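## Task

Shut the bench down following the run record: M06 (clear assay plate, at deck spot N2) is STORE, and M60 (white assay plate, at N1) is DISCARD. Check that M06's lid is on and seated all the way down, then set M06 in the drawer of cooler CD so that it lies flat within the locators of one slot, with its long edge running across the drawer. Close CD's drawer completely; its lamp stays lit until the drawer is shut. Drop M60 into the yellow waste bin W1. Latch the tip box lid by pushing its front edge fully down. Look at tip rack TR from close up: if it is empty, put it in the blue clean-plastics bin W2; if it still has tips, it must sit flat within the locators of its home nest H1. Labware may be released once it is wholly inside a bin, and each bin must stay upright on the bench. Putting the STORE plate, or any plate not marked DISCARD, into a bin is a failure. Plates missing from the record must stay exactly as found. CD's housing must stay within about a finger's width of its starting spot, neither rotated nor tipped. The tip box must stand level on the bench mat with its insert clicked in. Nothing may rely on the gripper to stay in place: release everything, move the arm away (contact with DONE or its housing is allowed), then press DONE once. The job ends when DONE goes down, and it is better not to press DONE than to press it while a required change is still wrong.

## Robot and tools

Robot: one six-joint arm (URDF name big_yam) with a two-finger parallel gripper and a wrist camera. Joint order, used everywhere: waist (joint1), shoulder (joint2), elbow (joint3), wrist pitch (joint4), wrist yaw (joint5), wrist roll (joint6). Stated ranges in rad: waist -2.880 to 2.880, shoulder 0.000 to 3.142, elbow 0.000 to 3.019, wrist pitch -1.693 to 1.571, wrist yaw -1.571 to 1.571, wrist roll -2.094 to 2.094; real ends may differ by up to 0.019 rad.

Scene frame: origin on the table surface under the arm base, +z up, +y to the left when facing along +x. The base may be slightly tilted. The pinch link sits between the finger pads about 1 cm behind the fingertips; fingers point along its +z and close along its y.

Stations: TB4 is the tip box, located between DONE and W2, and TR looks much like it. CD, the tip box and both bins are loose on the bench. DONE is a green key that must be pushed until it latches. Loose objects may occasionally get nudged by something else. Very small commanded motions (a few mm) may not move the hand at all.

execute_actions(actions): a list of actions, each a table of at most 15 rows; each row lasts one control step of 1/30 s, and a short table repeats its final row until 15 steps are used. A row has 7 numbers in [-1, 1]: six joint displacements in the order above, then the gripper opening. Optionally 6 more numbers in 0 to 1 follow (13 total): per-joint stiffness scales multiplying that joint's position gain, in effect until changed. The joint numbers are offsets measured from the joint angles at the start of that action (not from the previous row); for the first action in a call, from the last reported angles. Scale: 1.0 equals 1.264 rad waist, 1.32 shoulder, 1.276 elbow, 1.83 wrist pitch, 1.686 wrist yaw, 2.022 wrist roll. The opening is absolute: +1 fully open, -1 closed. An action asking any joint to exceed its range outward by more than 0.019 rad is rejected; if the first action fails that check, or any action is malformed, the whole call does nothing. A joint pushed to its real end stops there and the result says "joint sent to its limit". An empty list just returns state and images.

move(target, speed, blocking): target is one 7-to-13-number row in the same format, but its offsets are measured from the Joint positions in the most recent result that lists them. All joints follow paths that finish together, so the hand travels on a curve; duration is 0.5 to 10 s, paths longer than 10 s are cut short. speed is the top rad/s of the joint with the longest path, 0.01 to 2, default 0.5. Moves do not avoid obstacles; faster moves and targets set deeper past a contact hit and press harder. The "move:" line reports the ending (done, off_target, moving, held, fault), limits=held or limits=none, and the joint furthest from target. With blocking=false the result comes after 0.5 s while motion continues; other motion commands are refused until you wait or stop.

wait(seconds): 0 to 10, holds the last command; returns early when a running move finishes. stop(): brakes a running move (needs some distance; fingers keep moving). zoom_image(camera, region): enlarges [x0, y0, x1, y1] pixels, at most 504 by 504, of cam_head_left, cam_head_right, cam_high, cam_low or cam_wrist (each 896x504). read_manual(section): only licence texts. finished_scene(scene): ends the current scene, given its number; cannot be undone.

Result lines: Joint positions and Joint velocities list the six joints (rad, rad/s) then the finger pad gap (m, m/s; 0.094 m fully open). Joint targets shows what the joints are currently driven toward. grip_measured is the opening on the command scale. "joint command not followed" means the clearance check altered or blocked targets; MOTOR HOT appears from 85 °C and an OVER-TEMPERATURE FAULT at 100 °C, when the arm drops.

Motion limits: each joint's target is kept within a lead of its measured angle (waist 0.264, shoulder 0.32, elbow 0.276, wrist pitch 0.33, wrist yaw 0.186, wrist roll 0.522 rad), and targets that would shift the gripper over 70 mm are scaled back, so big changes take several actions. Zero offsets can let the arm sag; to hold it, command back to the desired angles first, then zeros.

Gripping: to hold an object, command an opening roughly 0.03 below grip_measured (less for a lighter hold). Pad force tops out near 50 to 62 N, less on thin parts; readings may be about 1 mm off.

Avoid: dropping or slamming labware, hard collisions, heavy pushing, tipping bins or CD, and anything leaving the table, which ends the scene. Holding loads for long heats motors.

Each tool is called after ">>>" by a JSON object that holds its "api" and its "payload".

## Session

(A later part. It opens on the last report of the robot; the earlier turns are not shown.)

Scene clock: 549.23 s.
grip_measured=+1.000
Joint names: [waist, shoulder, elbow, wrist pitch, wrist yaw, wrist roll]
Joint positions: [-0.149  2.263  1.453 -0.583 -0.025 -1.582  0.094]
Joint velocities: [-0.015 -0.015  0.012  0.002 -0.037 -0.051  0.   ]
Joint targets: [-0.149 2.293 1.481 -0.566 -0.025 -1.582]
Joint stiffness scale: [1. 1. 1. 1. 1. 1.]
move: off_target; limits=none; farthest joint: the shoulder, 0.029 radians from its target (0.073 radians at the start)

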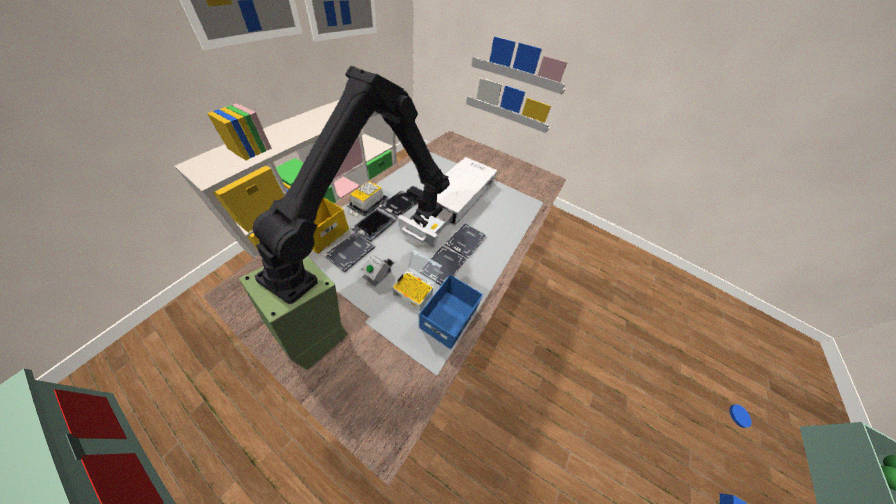

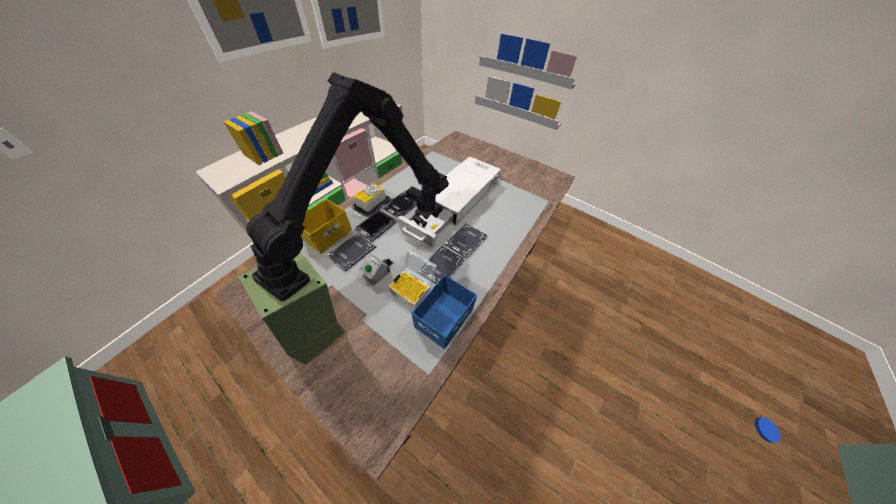

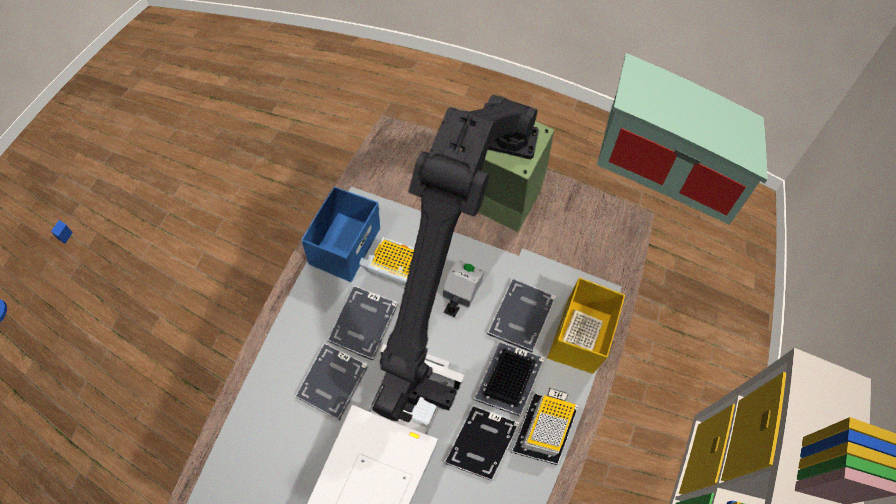

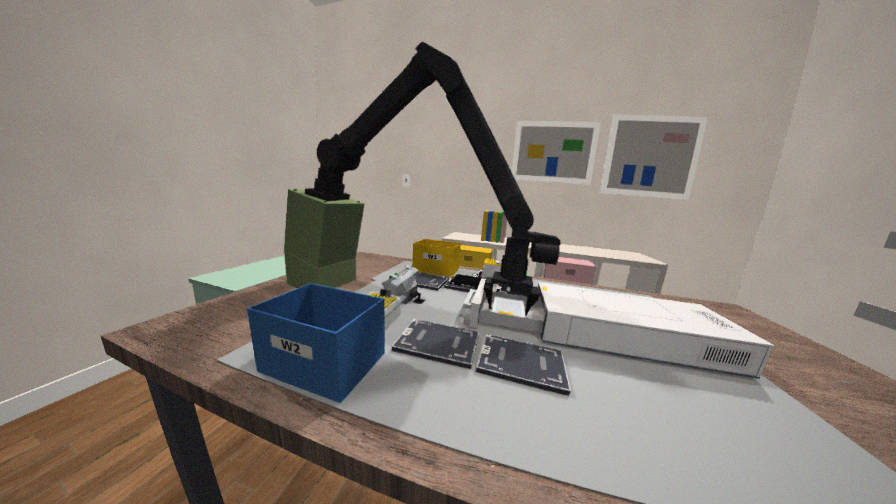

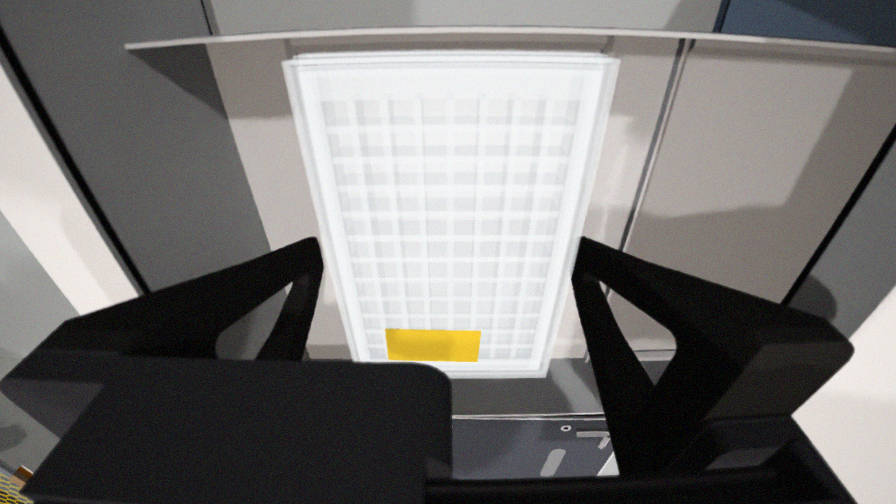

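Centred. Grip, then drag.

>>> {"api": "move", "payload": {"target": [0,0.022,0.022,0.009,0,0,0.77], "speed": 0.05}}

>>> {"api": "move", "payload": {"target": [-0.0135,0.022,0.022,0.009,0,0,0.77], "speed": 0.02}}

>>> {"api": "zoom_image", "payload": {"camera": "cam_wrist", "region": [250,0,700,120]}}

Scene clock: 553.57 s.
grip_measured=+0.792
Joint names: [waist, shoulder, elbow, wrist pitch, wrist yaw, wrist roll]
Joint positions: [-0.149  2.263  1.453 -0.582 -0.025 -1.582  0.084]
Joint velocities: [-0.005 -0.015  0.002 -0.012  0.051 -0.022 -0.001]
Joint targets: [-0.149 2.292 1.481 -0.566 -0.025 -1.582]
Joint stiffness scale: [1. 1. 1. 1. 1. 1.]
move: off_target; limits=none; farthest joint: the shoulder, 0.029 radians from its target (0.029 radians at the start)

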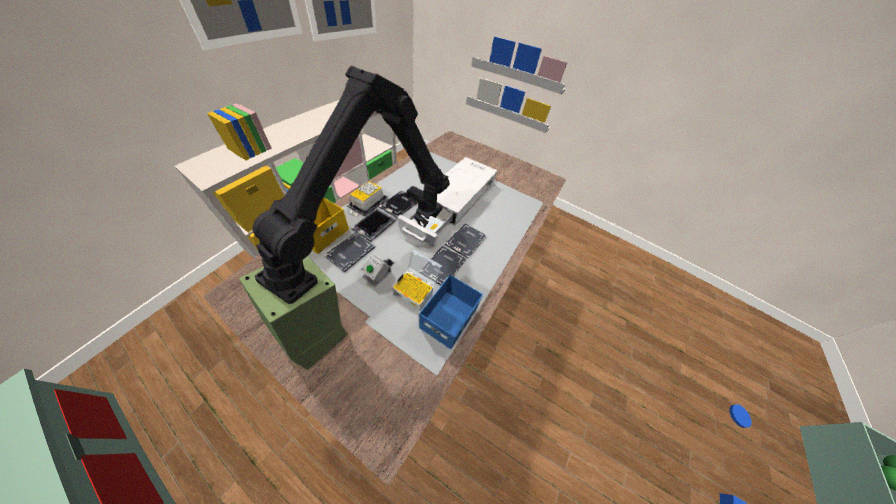

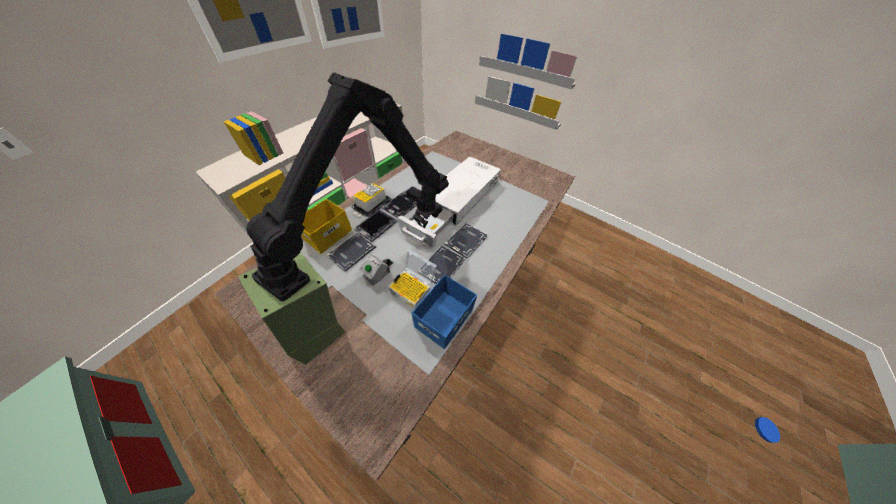

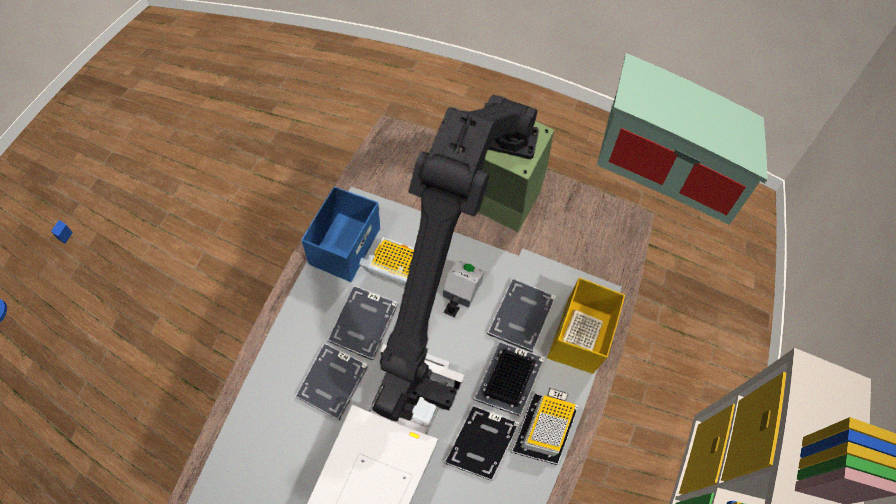

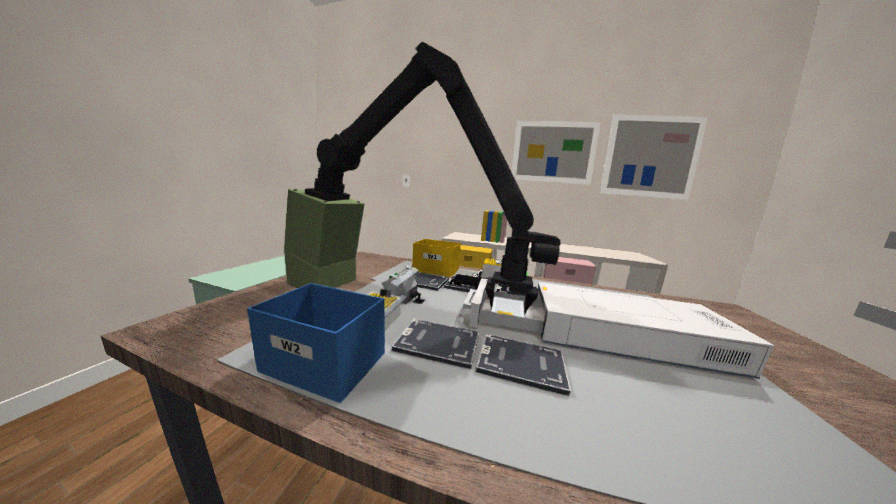

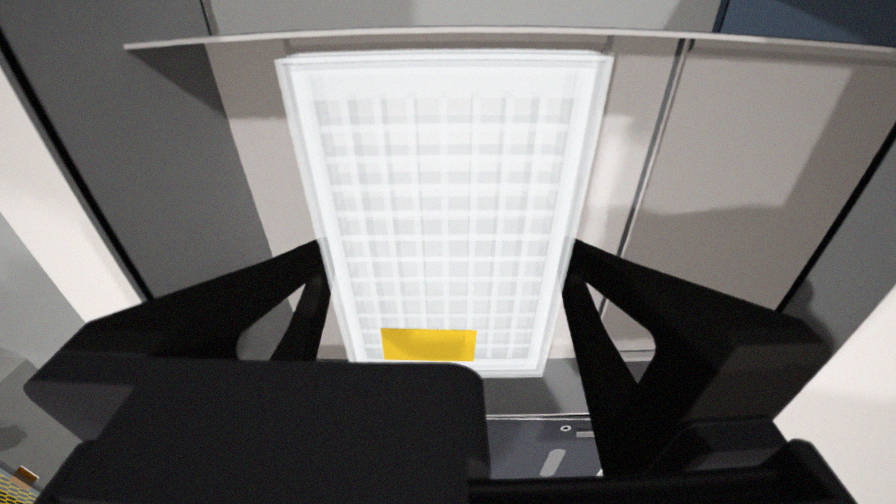

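Scene clock: 555.23 s.
grip_measured=+0.792
Joint names: [waist, shoulder, elbow, wrist pitch, wrist yaw, wrist roll]
Joint positions: [-0.152  2.263  1.453 -0.581 -0.025 -1.582  0.084]
Joint velocities: [-0.005  0.005 -0.022 -0.007 -0.007 -0.022 -0.002]
Joint targets: [-0.166 2.292 1.481 -0.565 -0.025 -1.582]
Joint stiffness scale: [1. 1. 1. 1. 1. 1.]
move: off_target; limits=none; farthest joint: the shoulder, 0.029 radians from its target (0.029 radians at the start)

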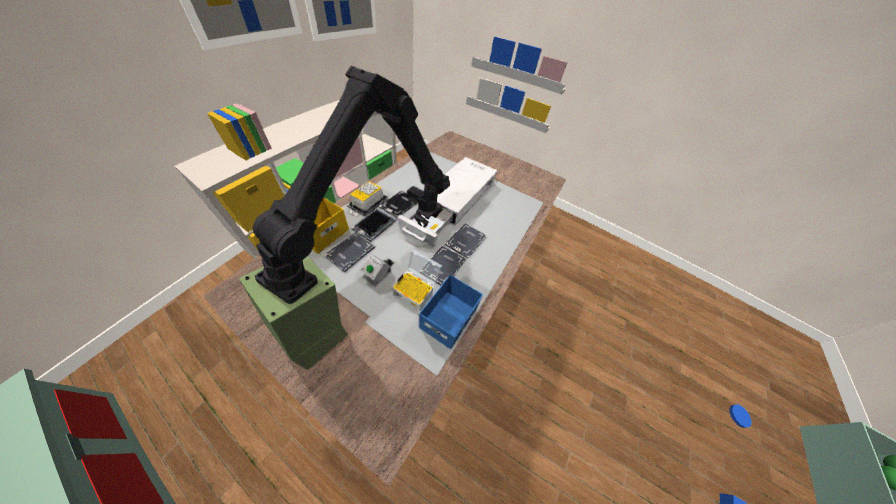

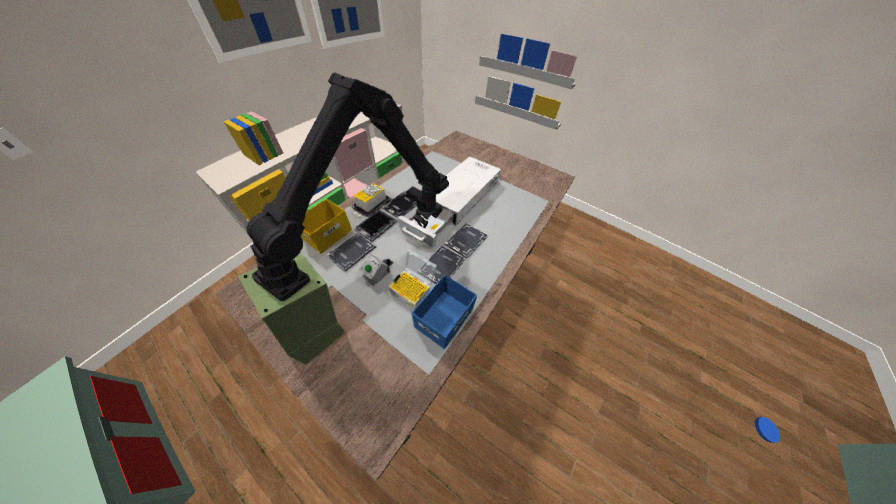

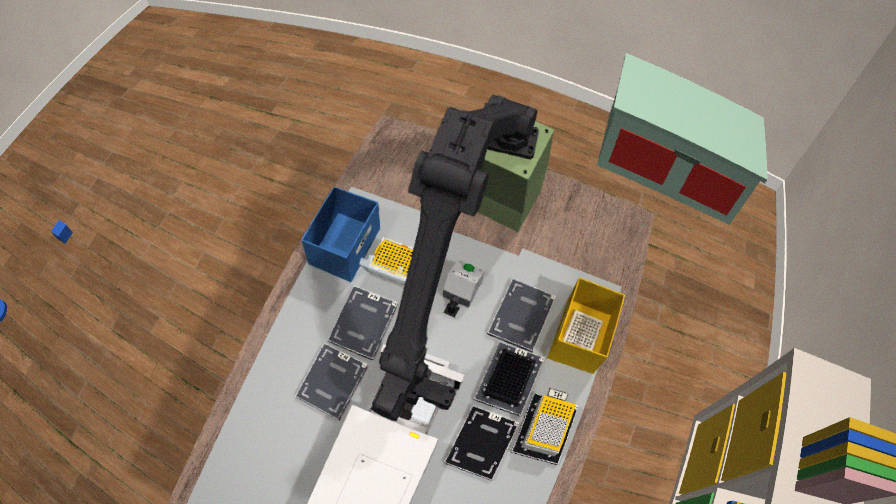

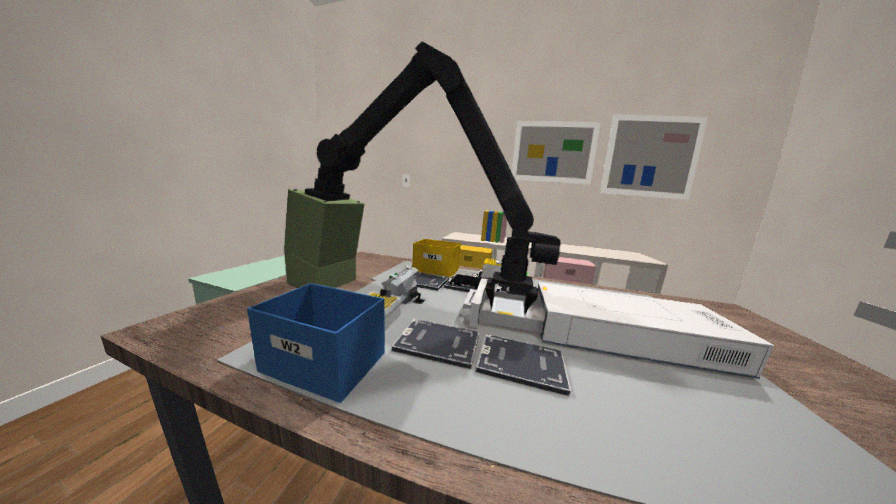

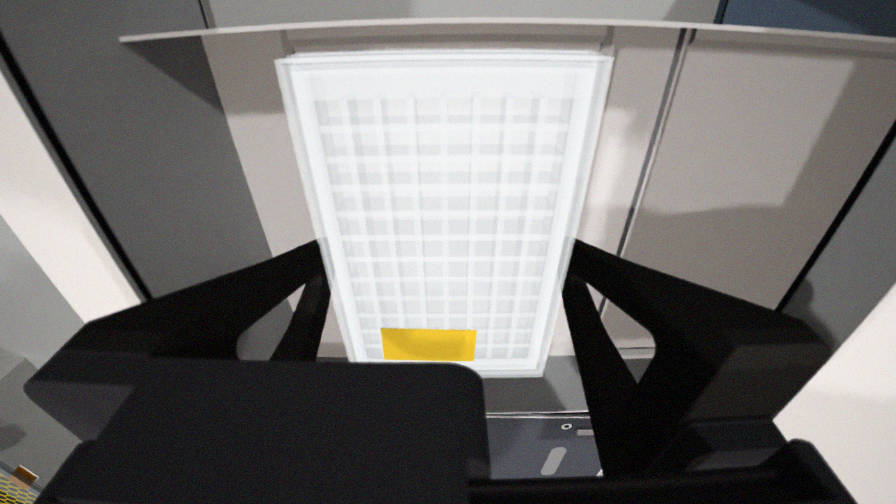

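Region (250, 0, 700, 120) of cam_wrist's 896x504 image, scaled by 1.120, with more detail than that image has; it fills the top 134 rows of this view, and the rest is white.

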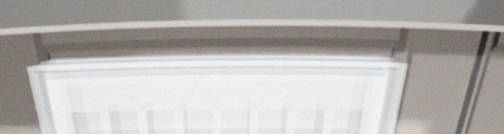

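>>> {"api": "move", "payload": {"target": [0,0.022,0.022,0.009,0,0,1], "speed": 0.05}}

>>> {"api": "move", "payload": {"target": [0,-0.09,0.022,-0.068,0,0,1], "speed": 0.15}}

Scene clock: 559.77 s.
grip_measured=+1.000
Joint names: [waist, shoulder, elbow, wrist pitch, wrist yaw, wrist roll]
Joint positions: [-0.152  2.263  1.453 -0.581 -0.025 -1.582  0.094]
Joint velocities: [-0.005  0.015 -0.007  0.012  0.095 -0.037  0.   ]
Joint targets: [-0.152 2.292 1.481 -0.565 -0.025 -1.582]
Joint stiffness scale: [1. 1. 1. 1. 1. 1.]
move: off_target; limits=none; farthest joint: the shoulder, 0.029 radians from its target (0.029 radians at the start)

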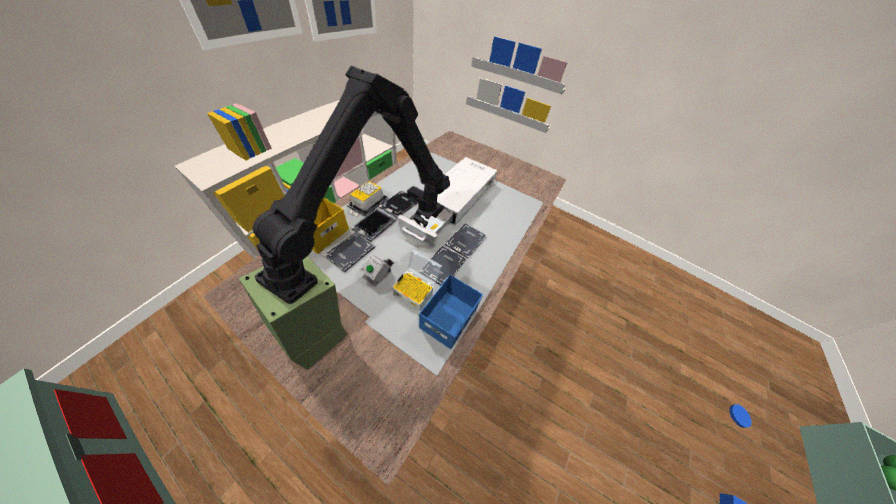

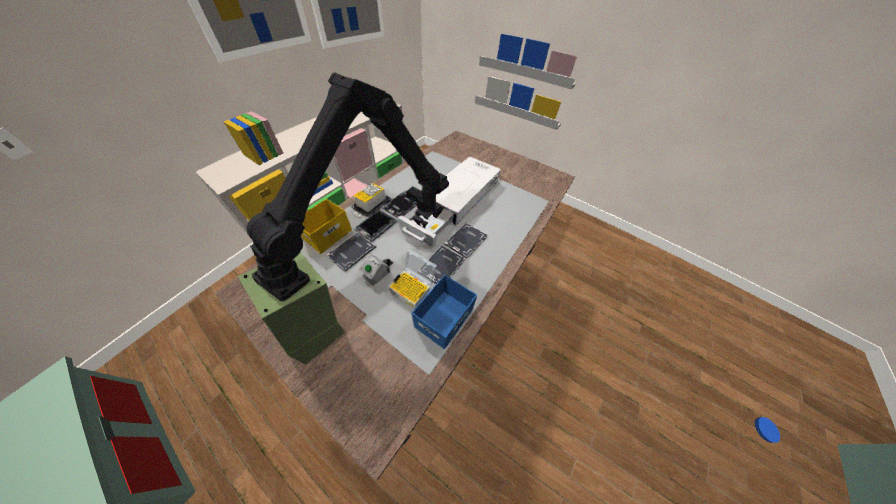

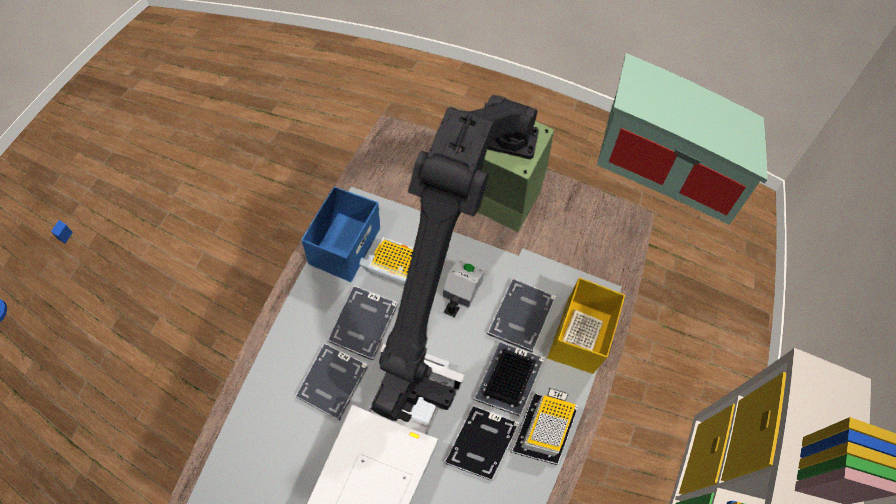

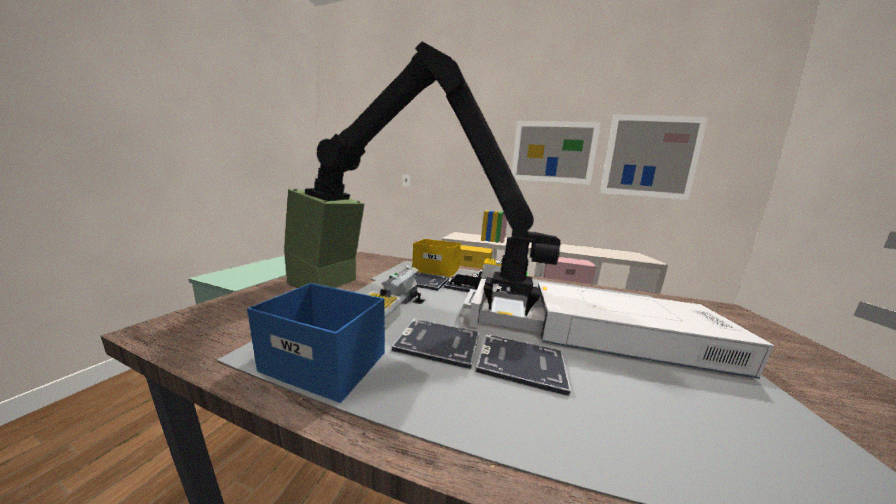

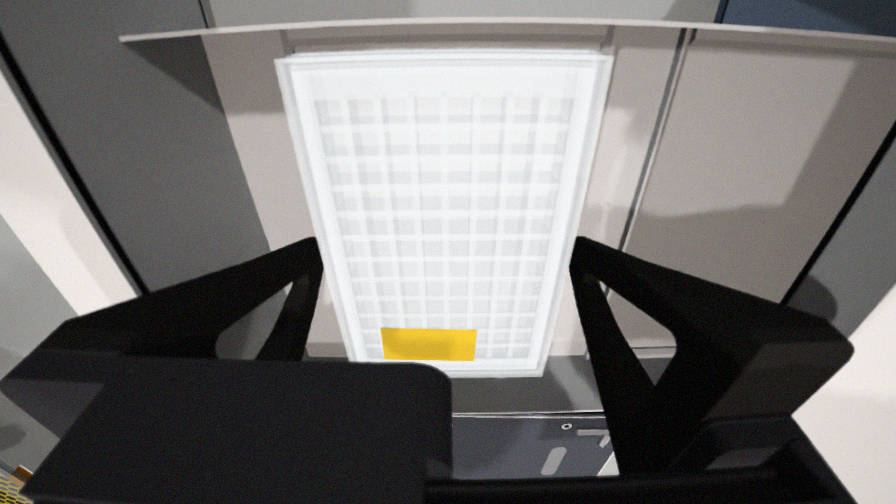

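Scene clock: 560.97 s.
grip_measured=+1.000
Joint names: [waist, shoulder, elbow, wrist pitch, wrist yaw, wrist roll]
Joint positions: [-0.152  2.148  1.453 -0.689 -0.025 -1.582  0.094]
Joint velocities: [-0.005 -0.005 -0.007  0.002 -0.007 -0.007  0.   ]
Joint targets: [-0.152 2.144 1.481 -0.705 -0.025 -1.582]
Joint stiffness scale: [1. 1. 1. 1. 1. 1.]
move: off_target; limits=none; farthest joint: the elbow, 0.028 radians from its target (0.028 radians at the start)

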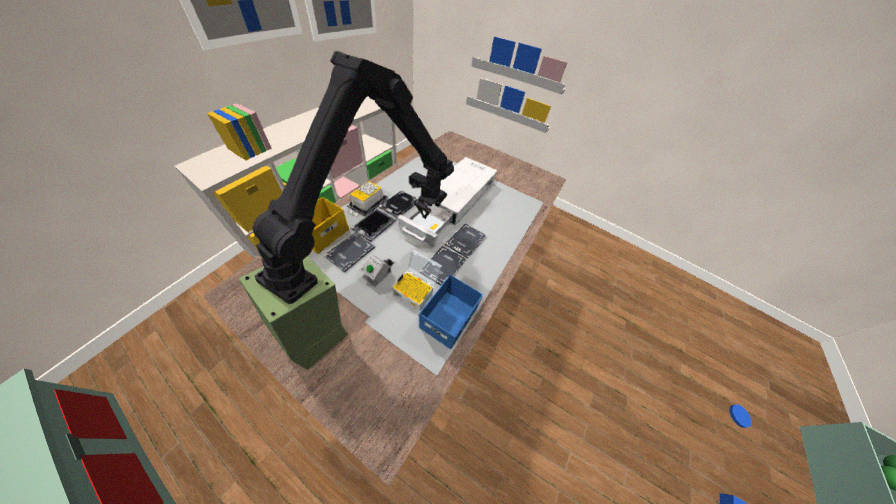

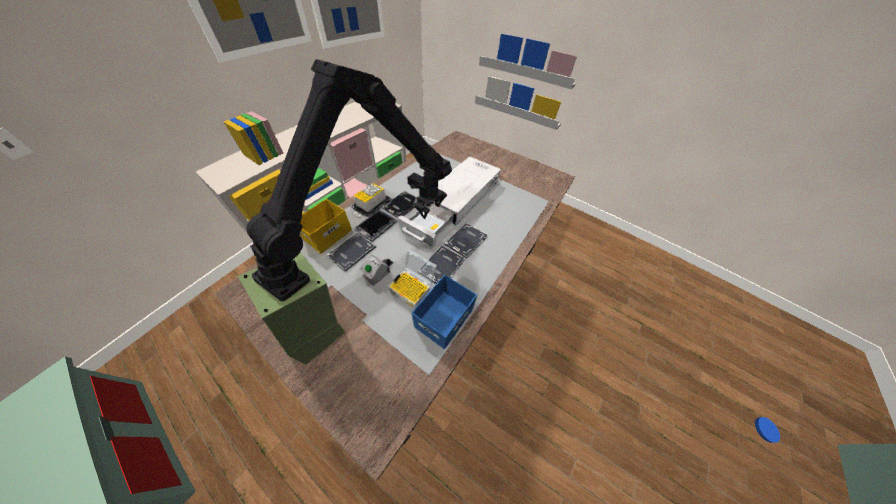

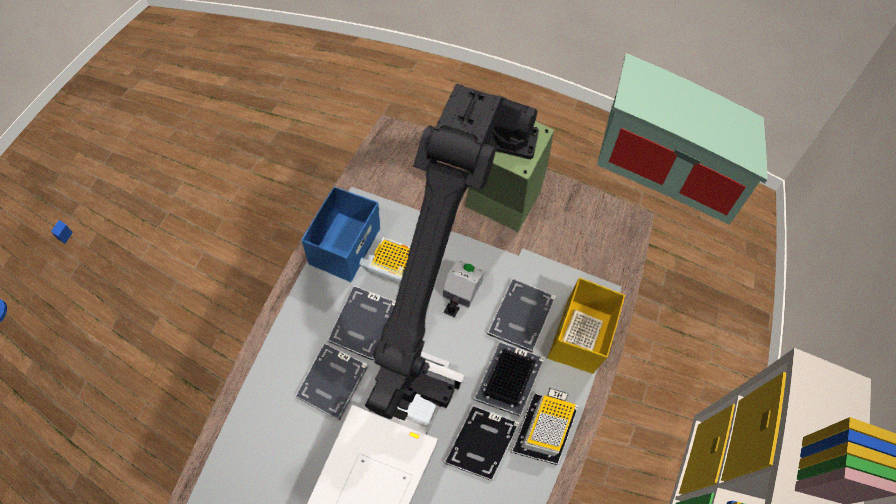

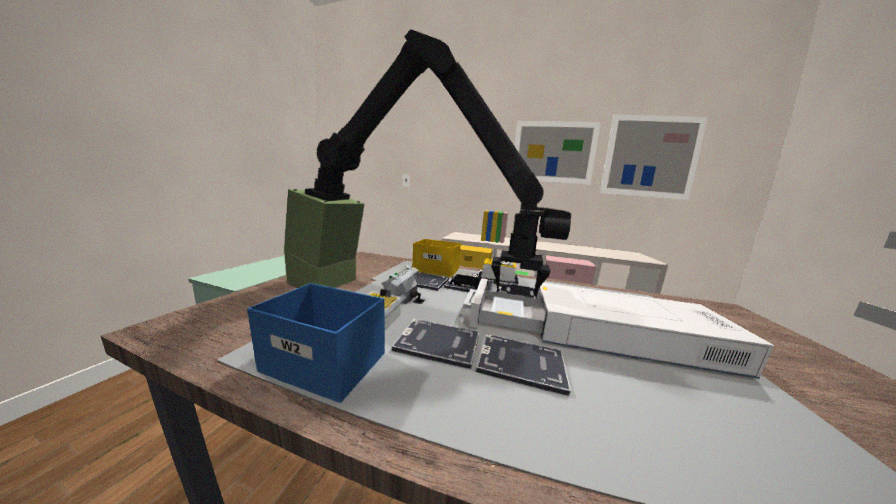

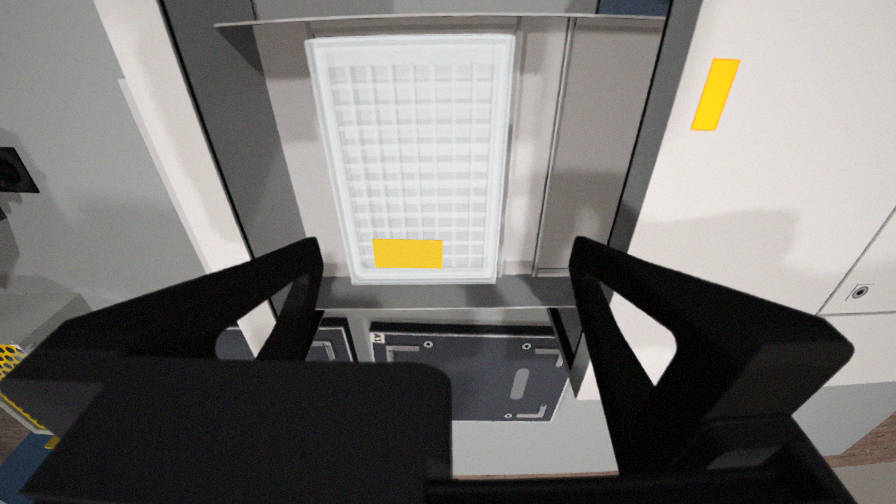

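>>> {"api": "move", "payload": {"target": [0.03,-0.152,-0.352,0.147,0,0.012,-1], "speed": 0.35}}

Scene clock: 570.10 s.
grip_measured=-0.988
Joint names: [waist, shoulder, elbow, wrist pitch, wrist yaw, wrist roll]
Joint positions: [-0.125  1.956  1.007 -0.438 -0.025 -1.573  0.001]
Joint velocities: [-0.005 -0.005 -0.007 -0.012  0.007 -0.051  0.   ]
Joint targets: [-0.114 1.948 1.003 -0.421 -0.025 -1.558]
Joint stiffness scale: [1. 1. 1. 1. 1. 1.]
move: done; limits=none; farthest joint: the wrist pitch, 0.018 radians from its target (0.269 radians at the start)

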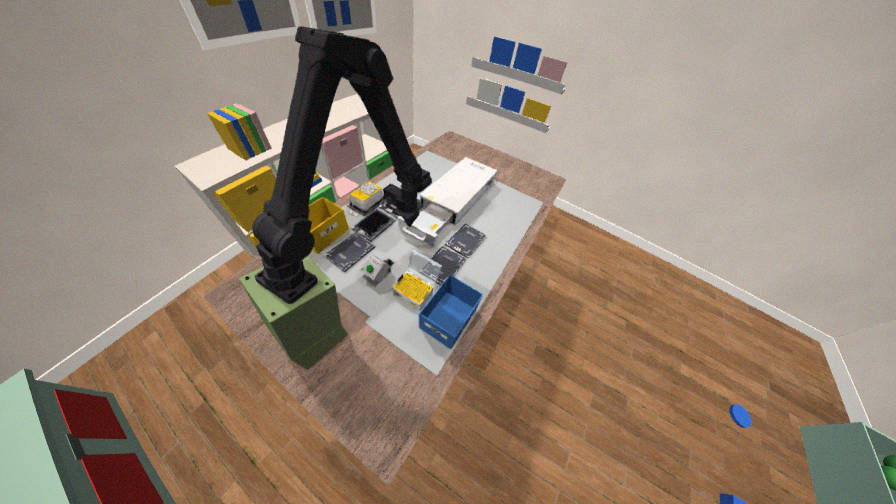

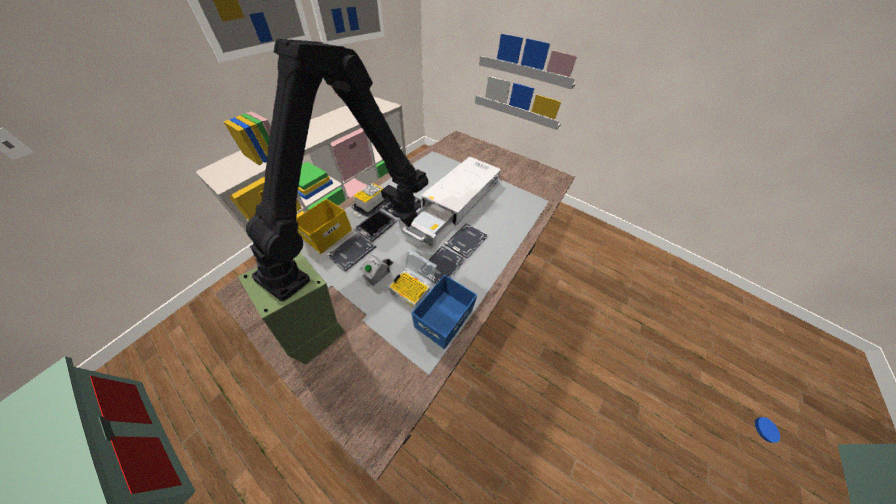

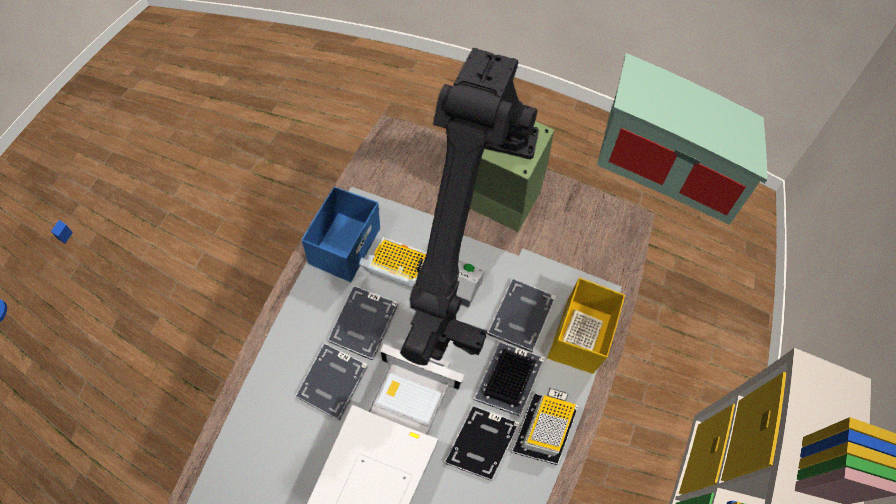

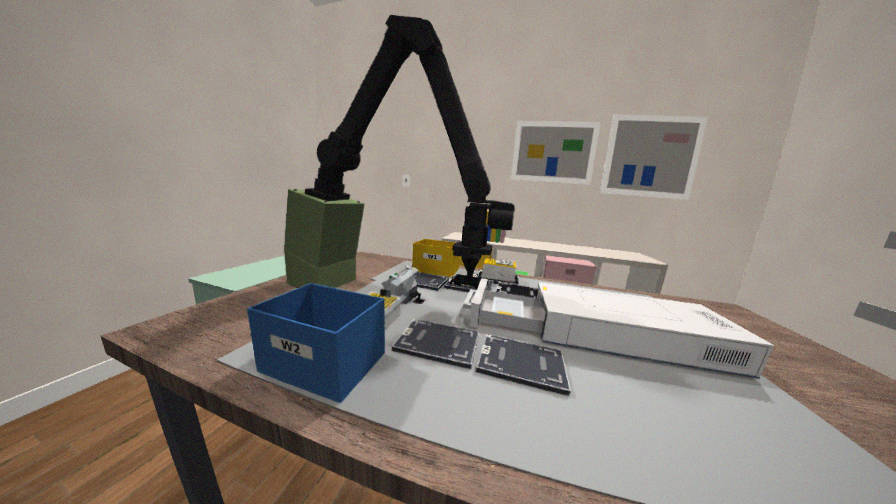

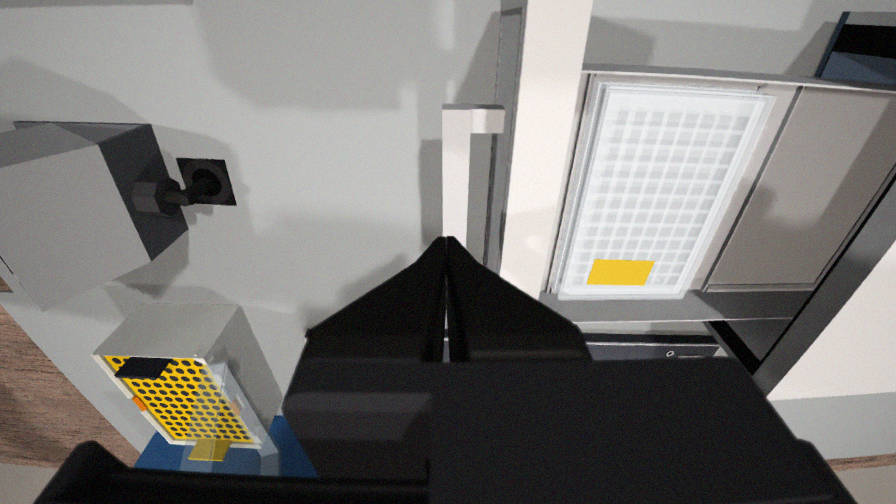

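>>> {"api": "move", "payload": {"target": [0,0.077,0.028,0.056,0,0,-1], "speed": 0.1}}

Scene clock: 574.07 s.
grip_measured=-0.988
Joint names: [waist, shoulder, elbow, wrist pitch, wrist yaw, wrist roll]
Joint positions: [-0.125  2.033  1.023 -0.352 -0.025 -1.573  0.001]
Joint velocities: [-0.005 -0.015 -0.002  0.002 -0.051  0.037 -0.001]
Joint targets: [-0.125 2.058 1.043 -0.335 -0.025 -1.573]
Joint stiffness scale: [1. 1. 1. 1. 1. 1.]
move: off_target; limits=none; farthest joint: the shoulder, 0.025 radians from its target (0.101 radians at the start)

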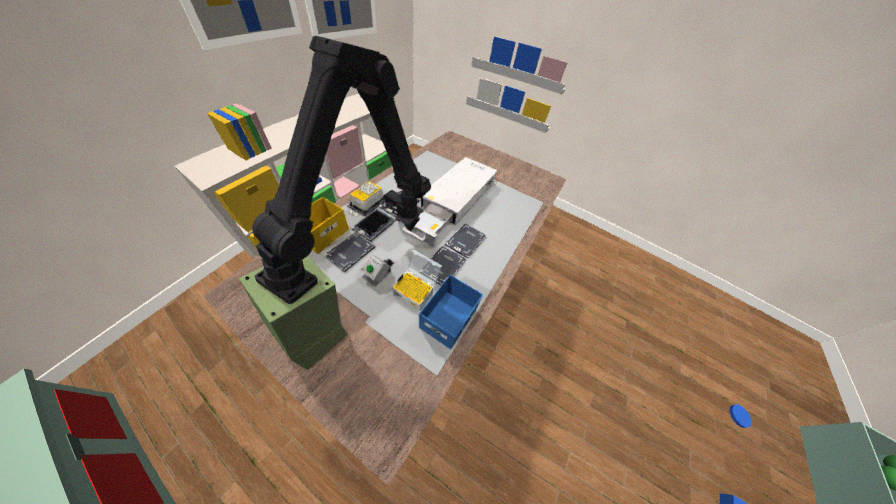

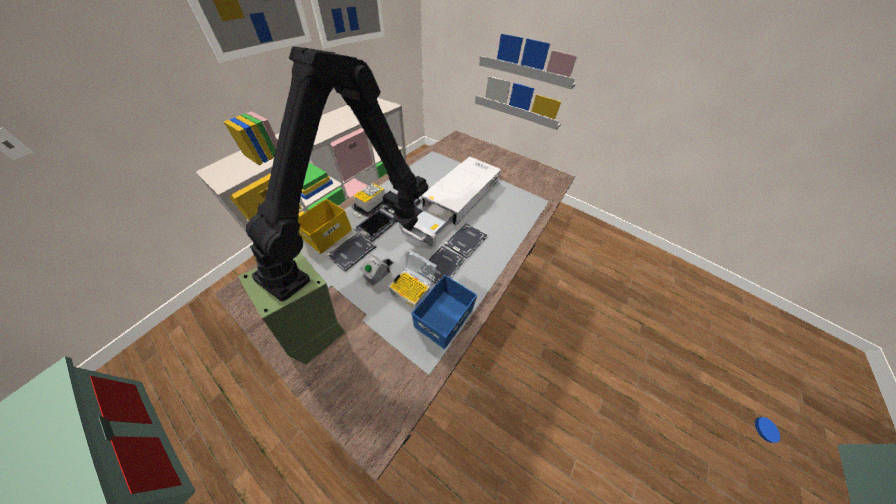

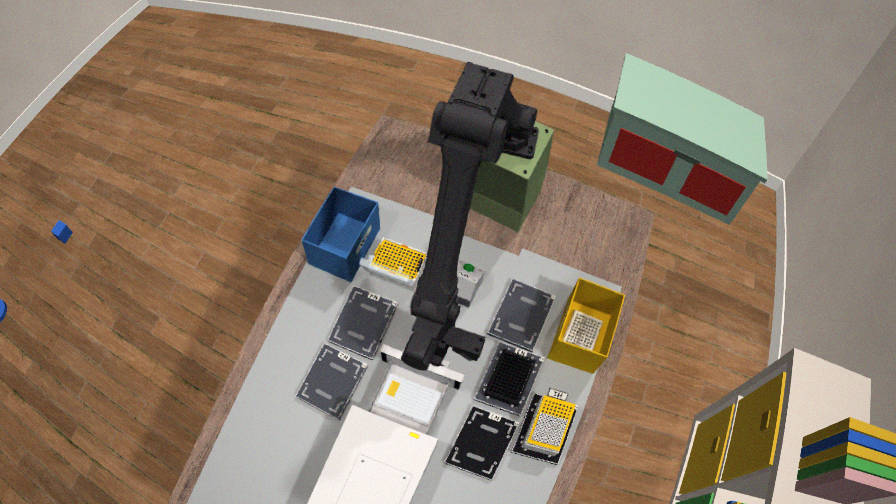

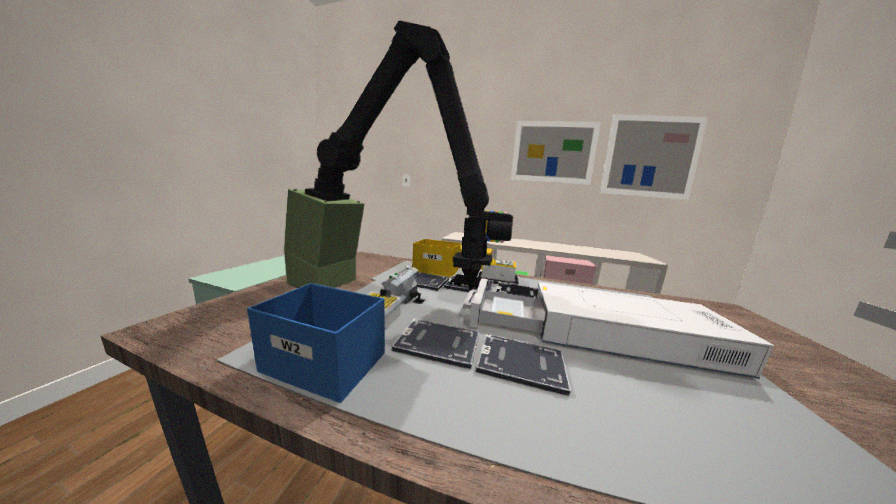

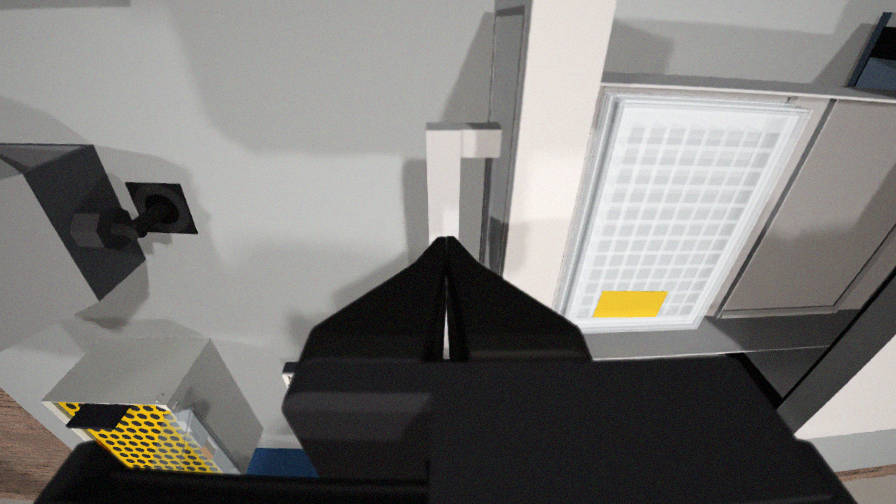

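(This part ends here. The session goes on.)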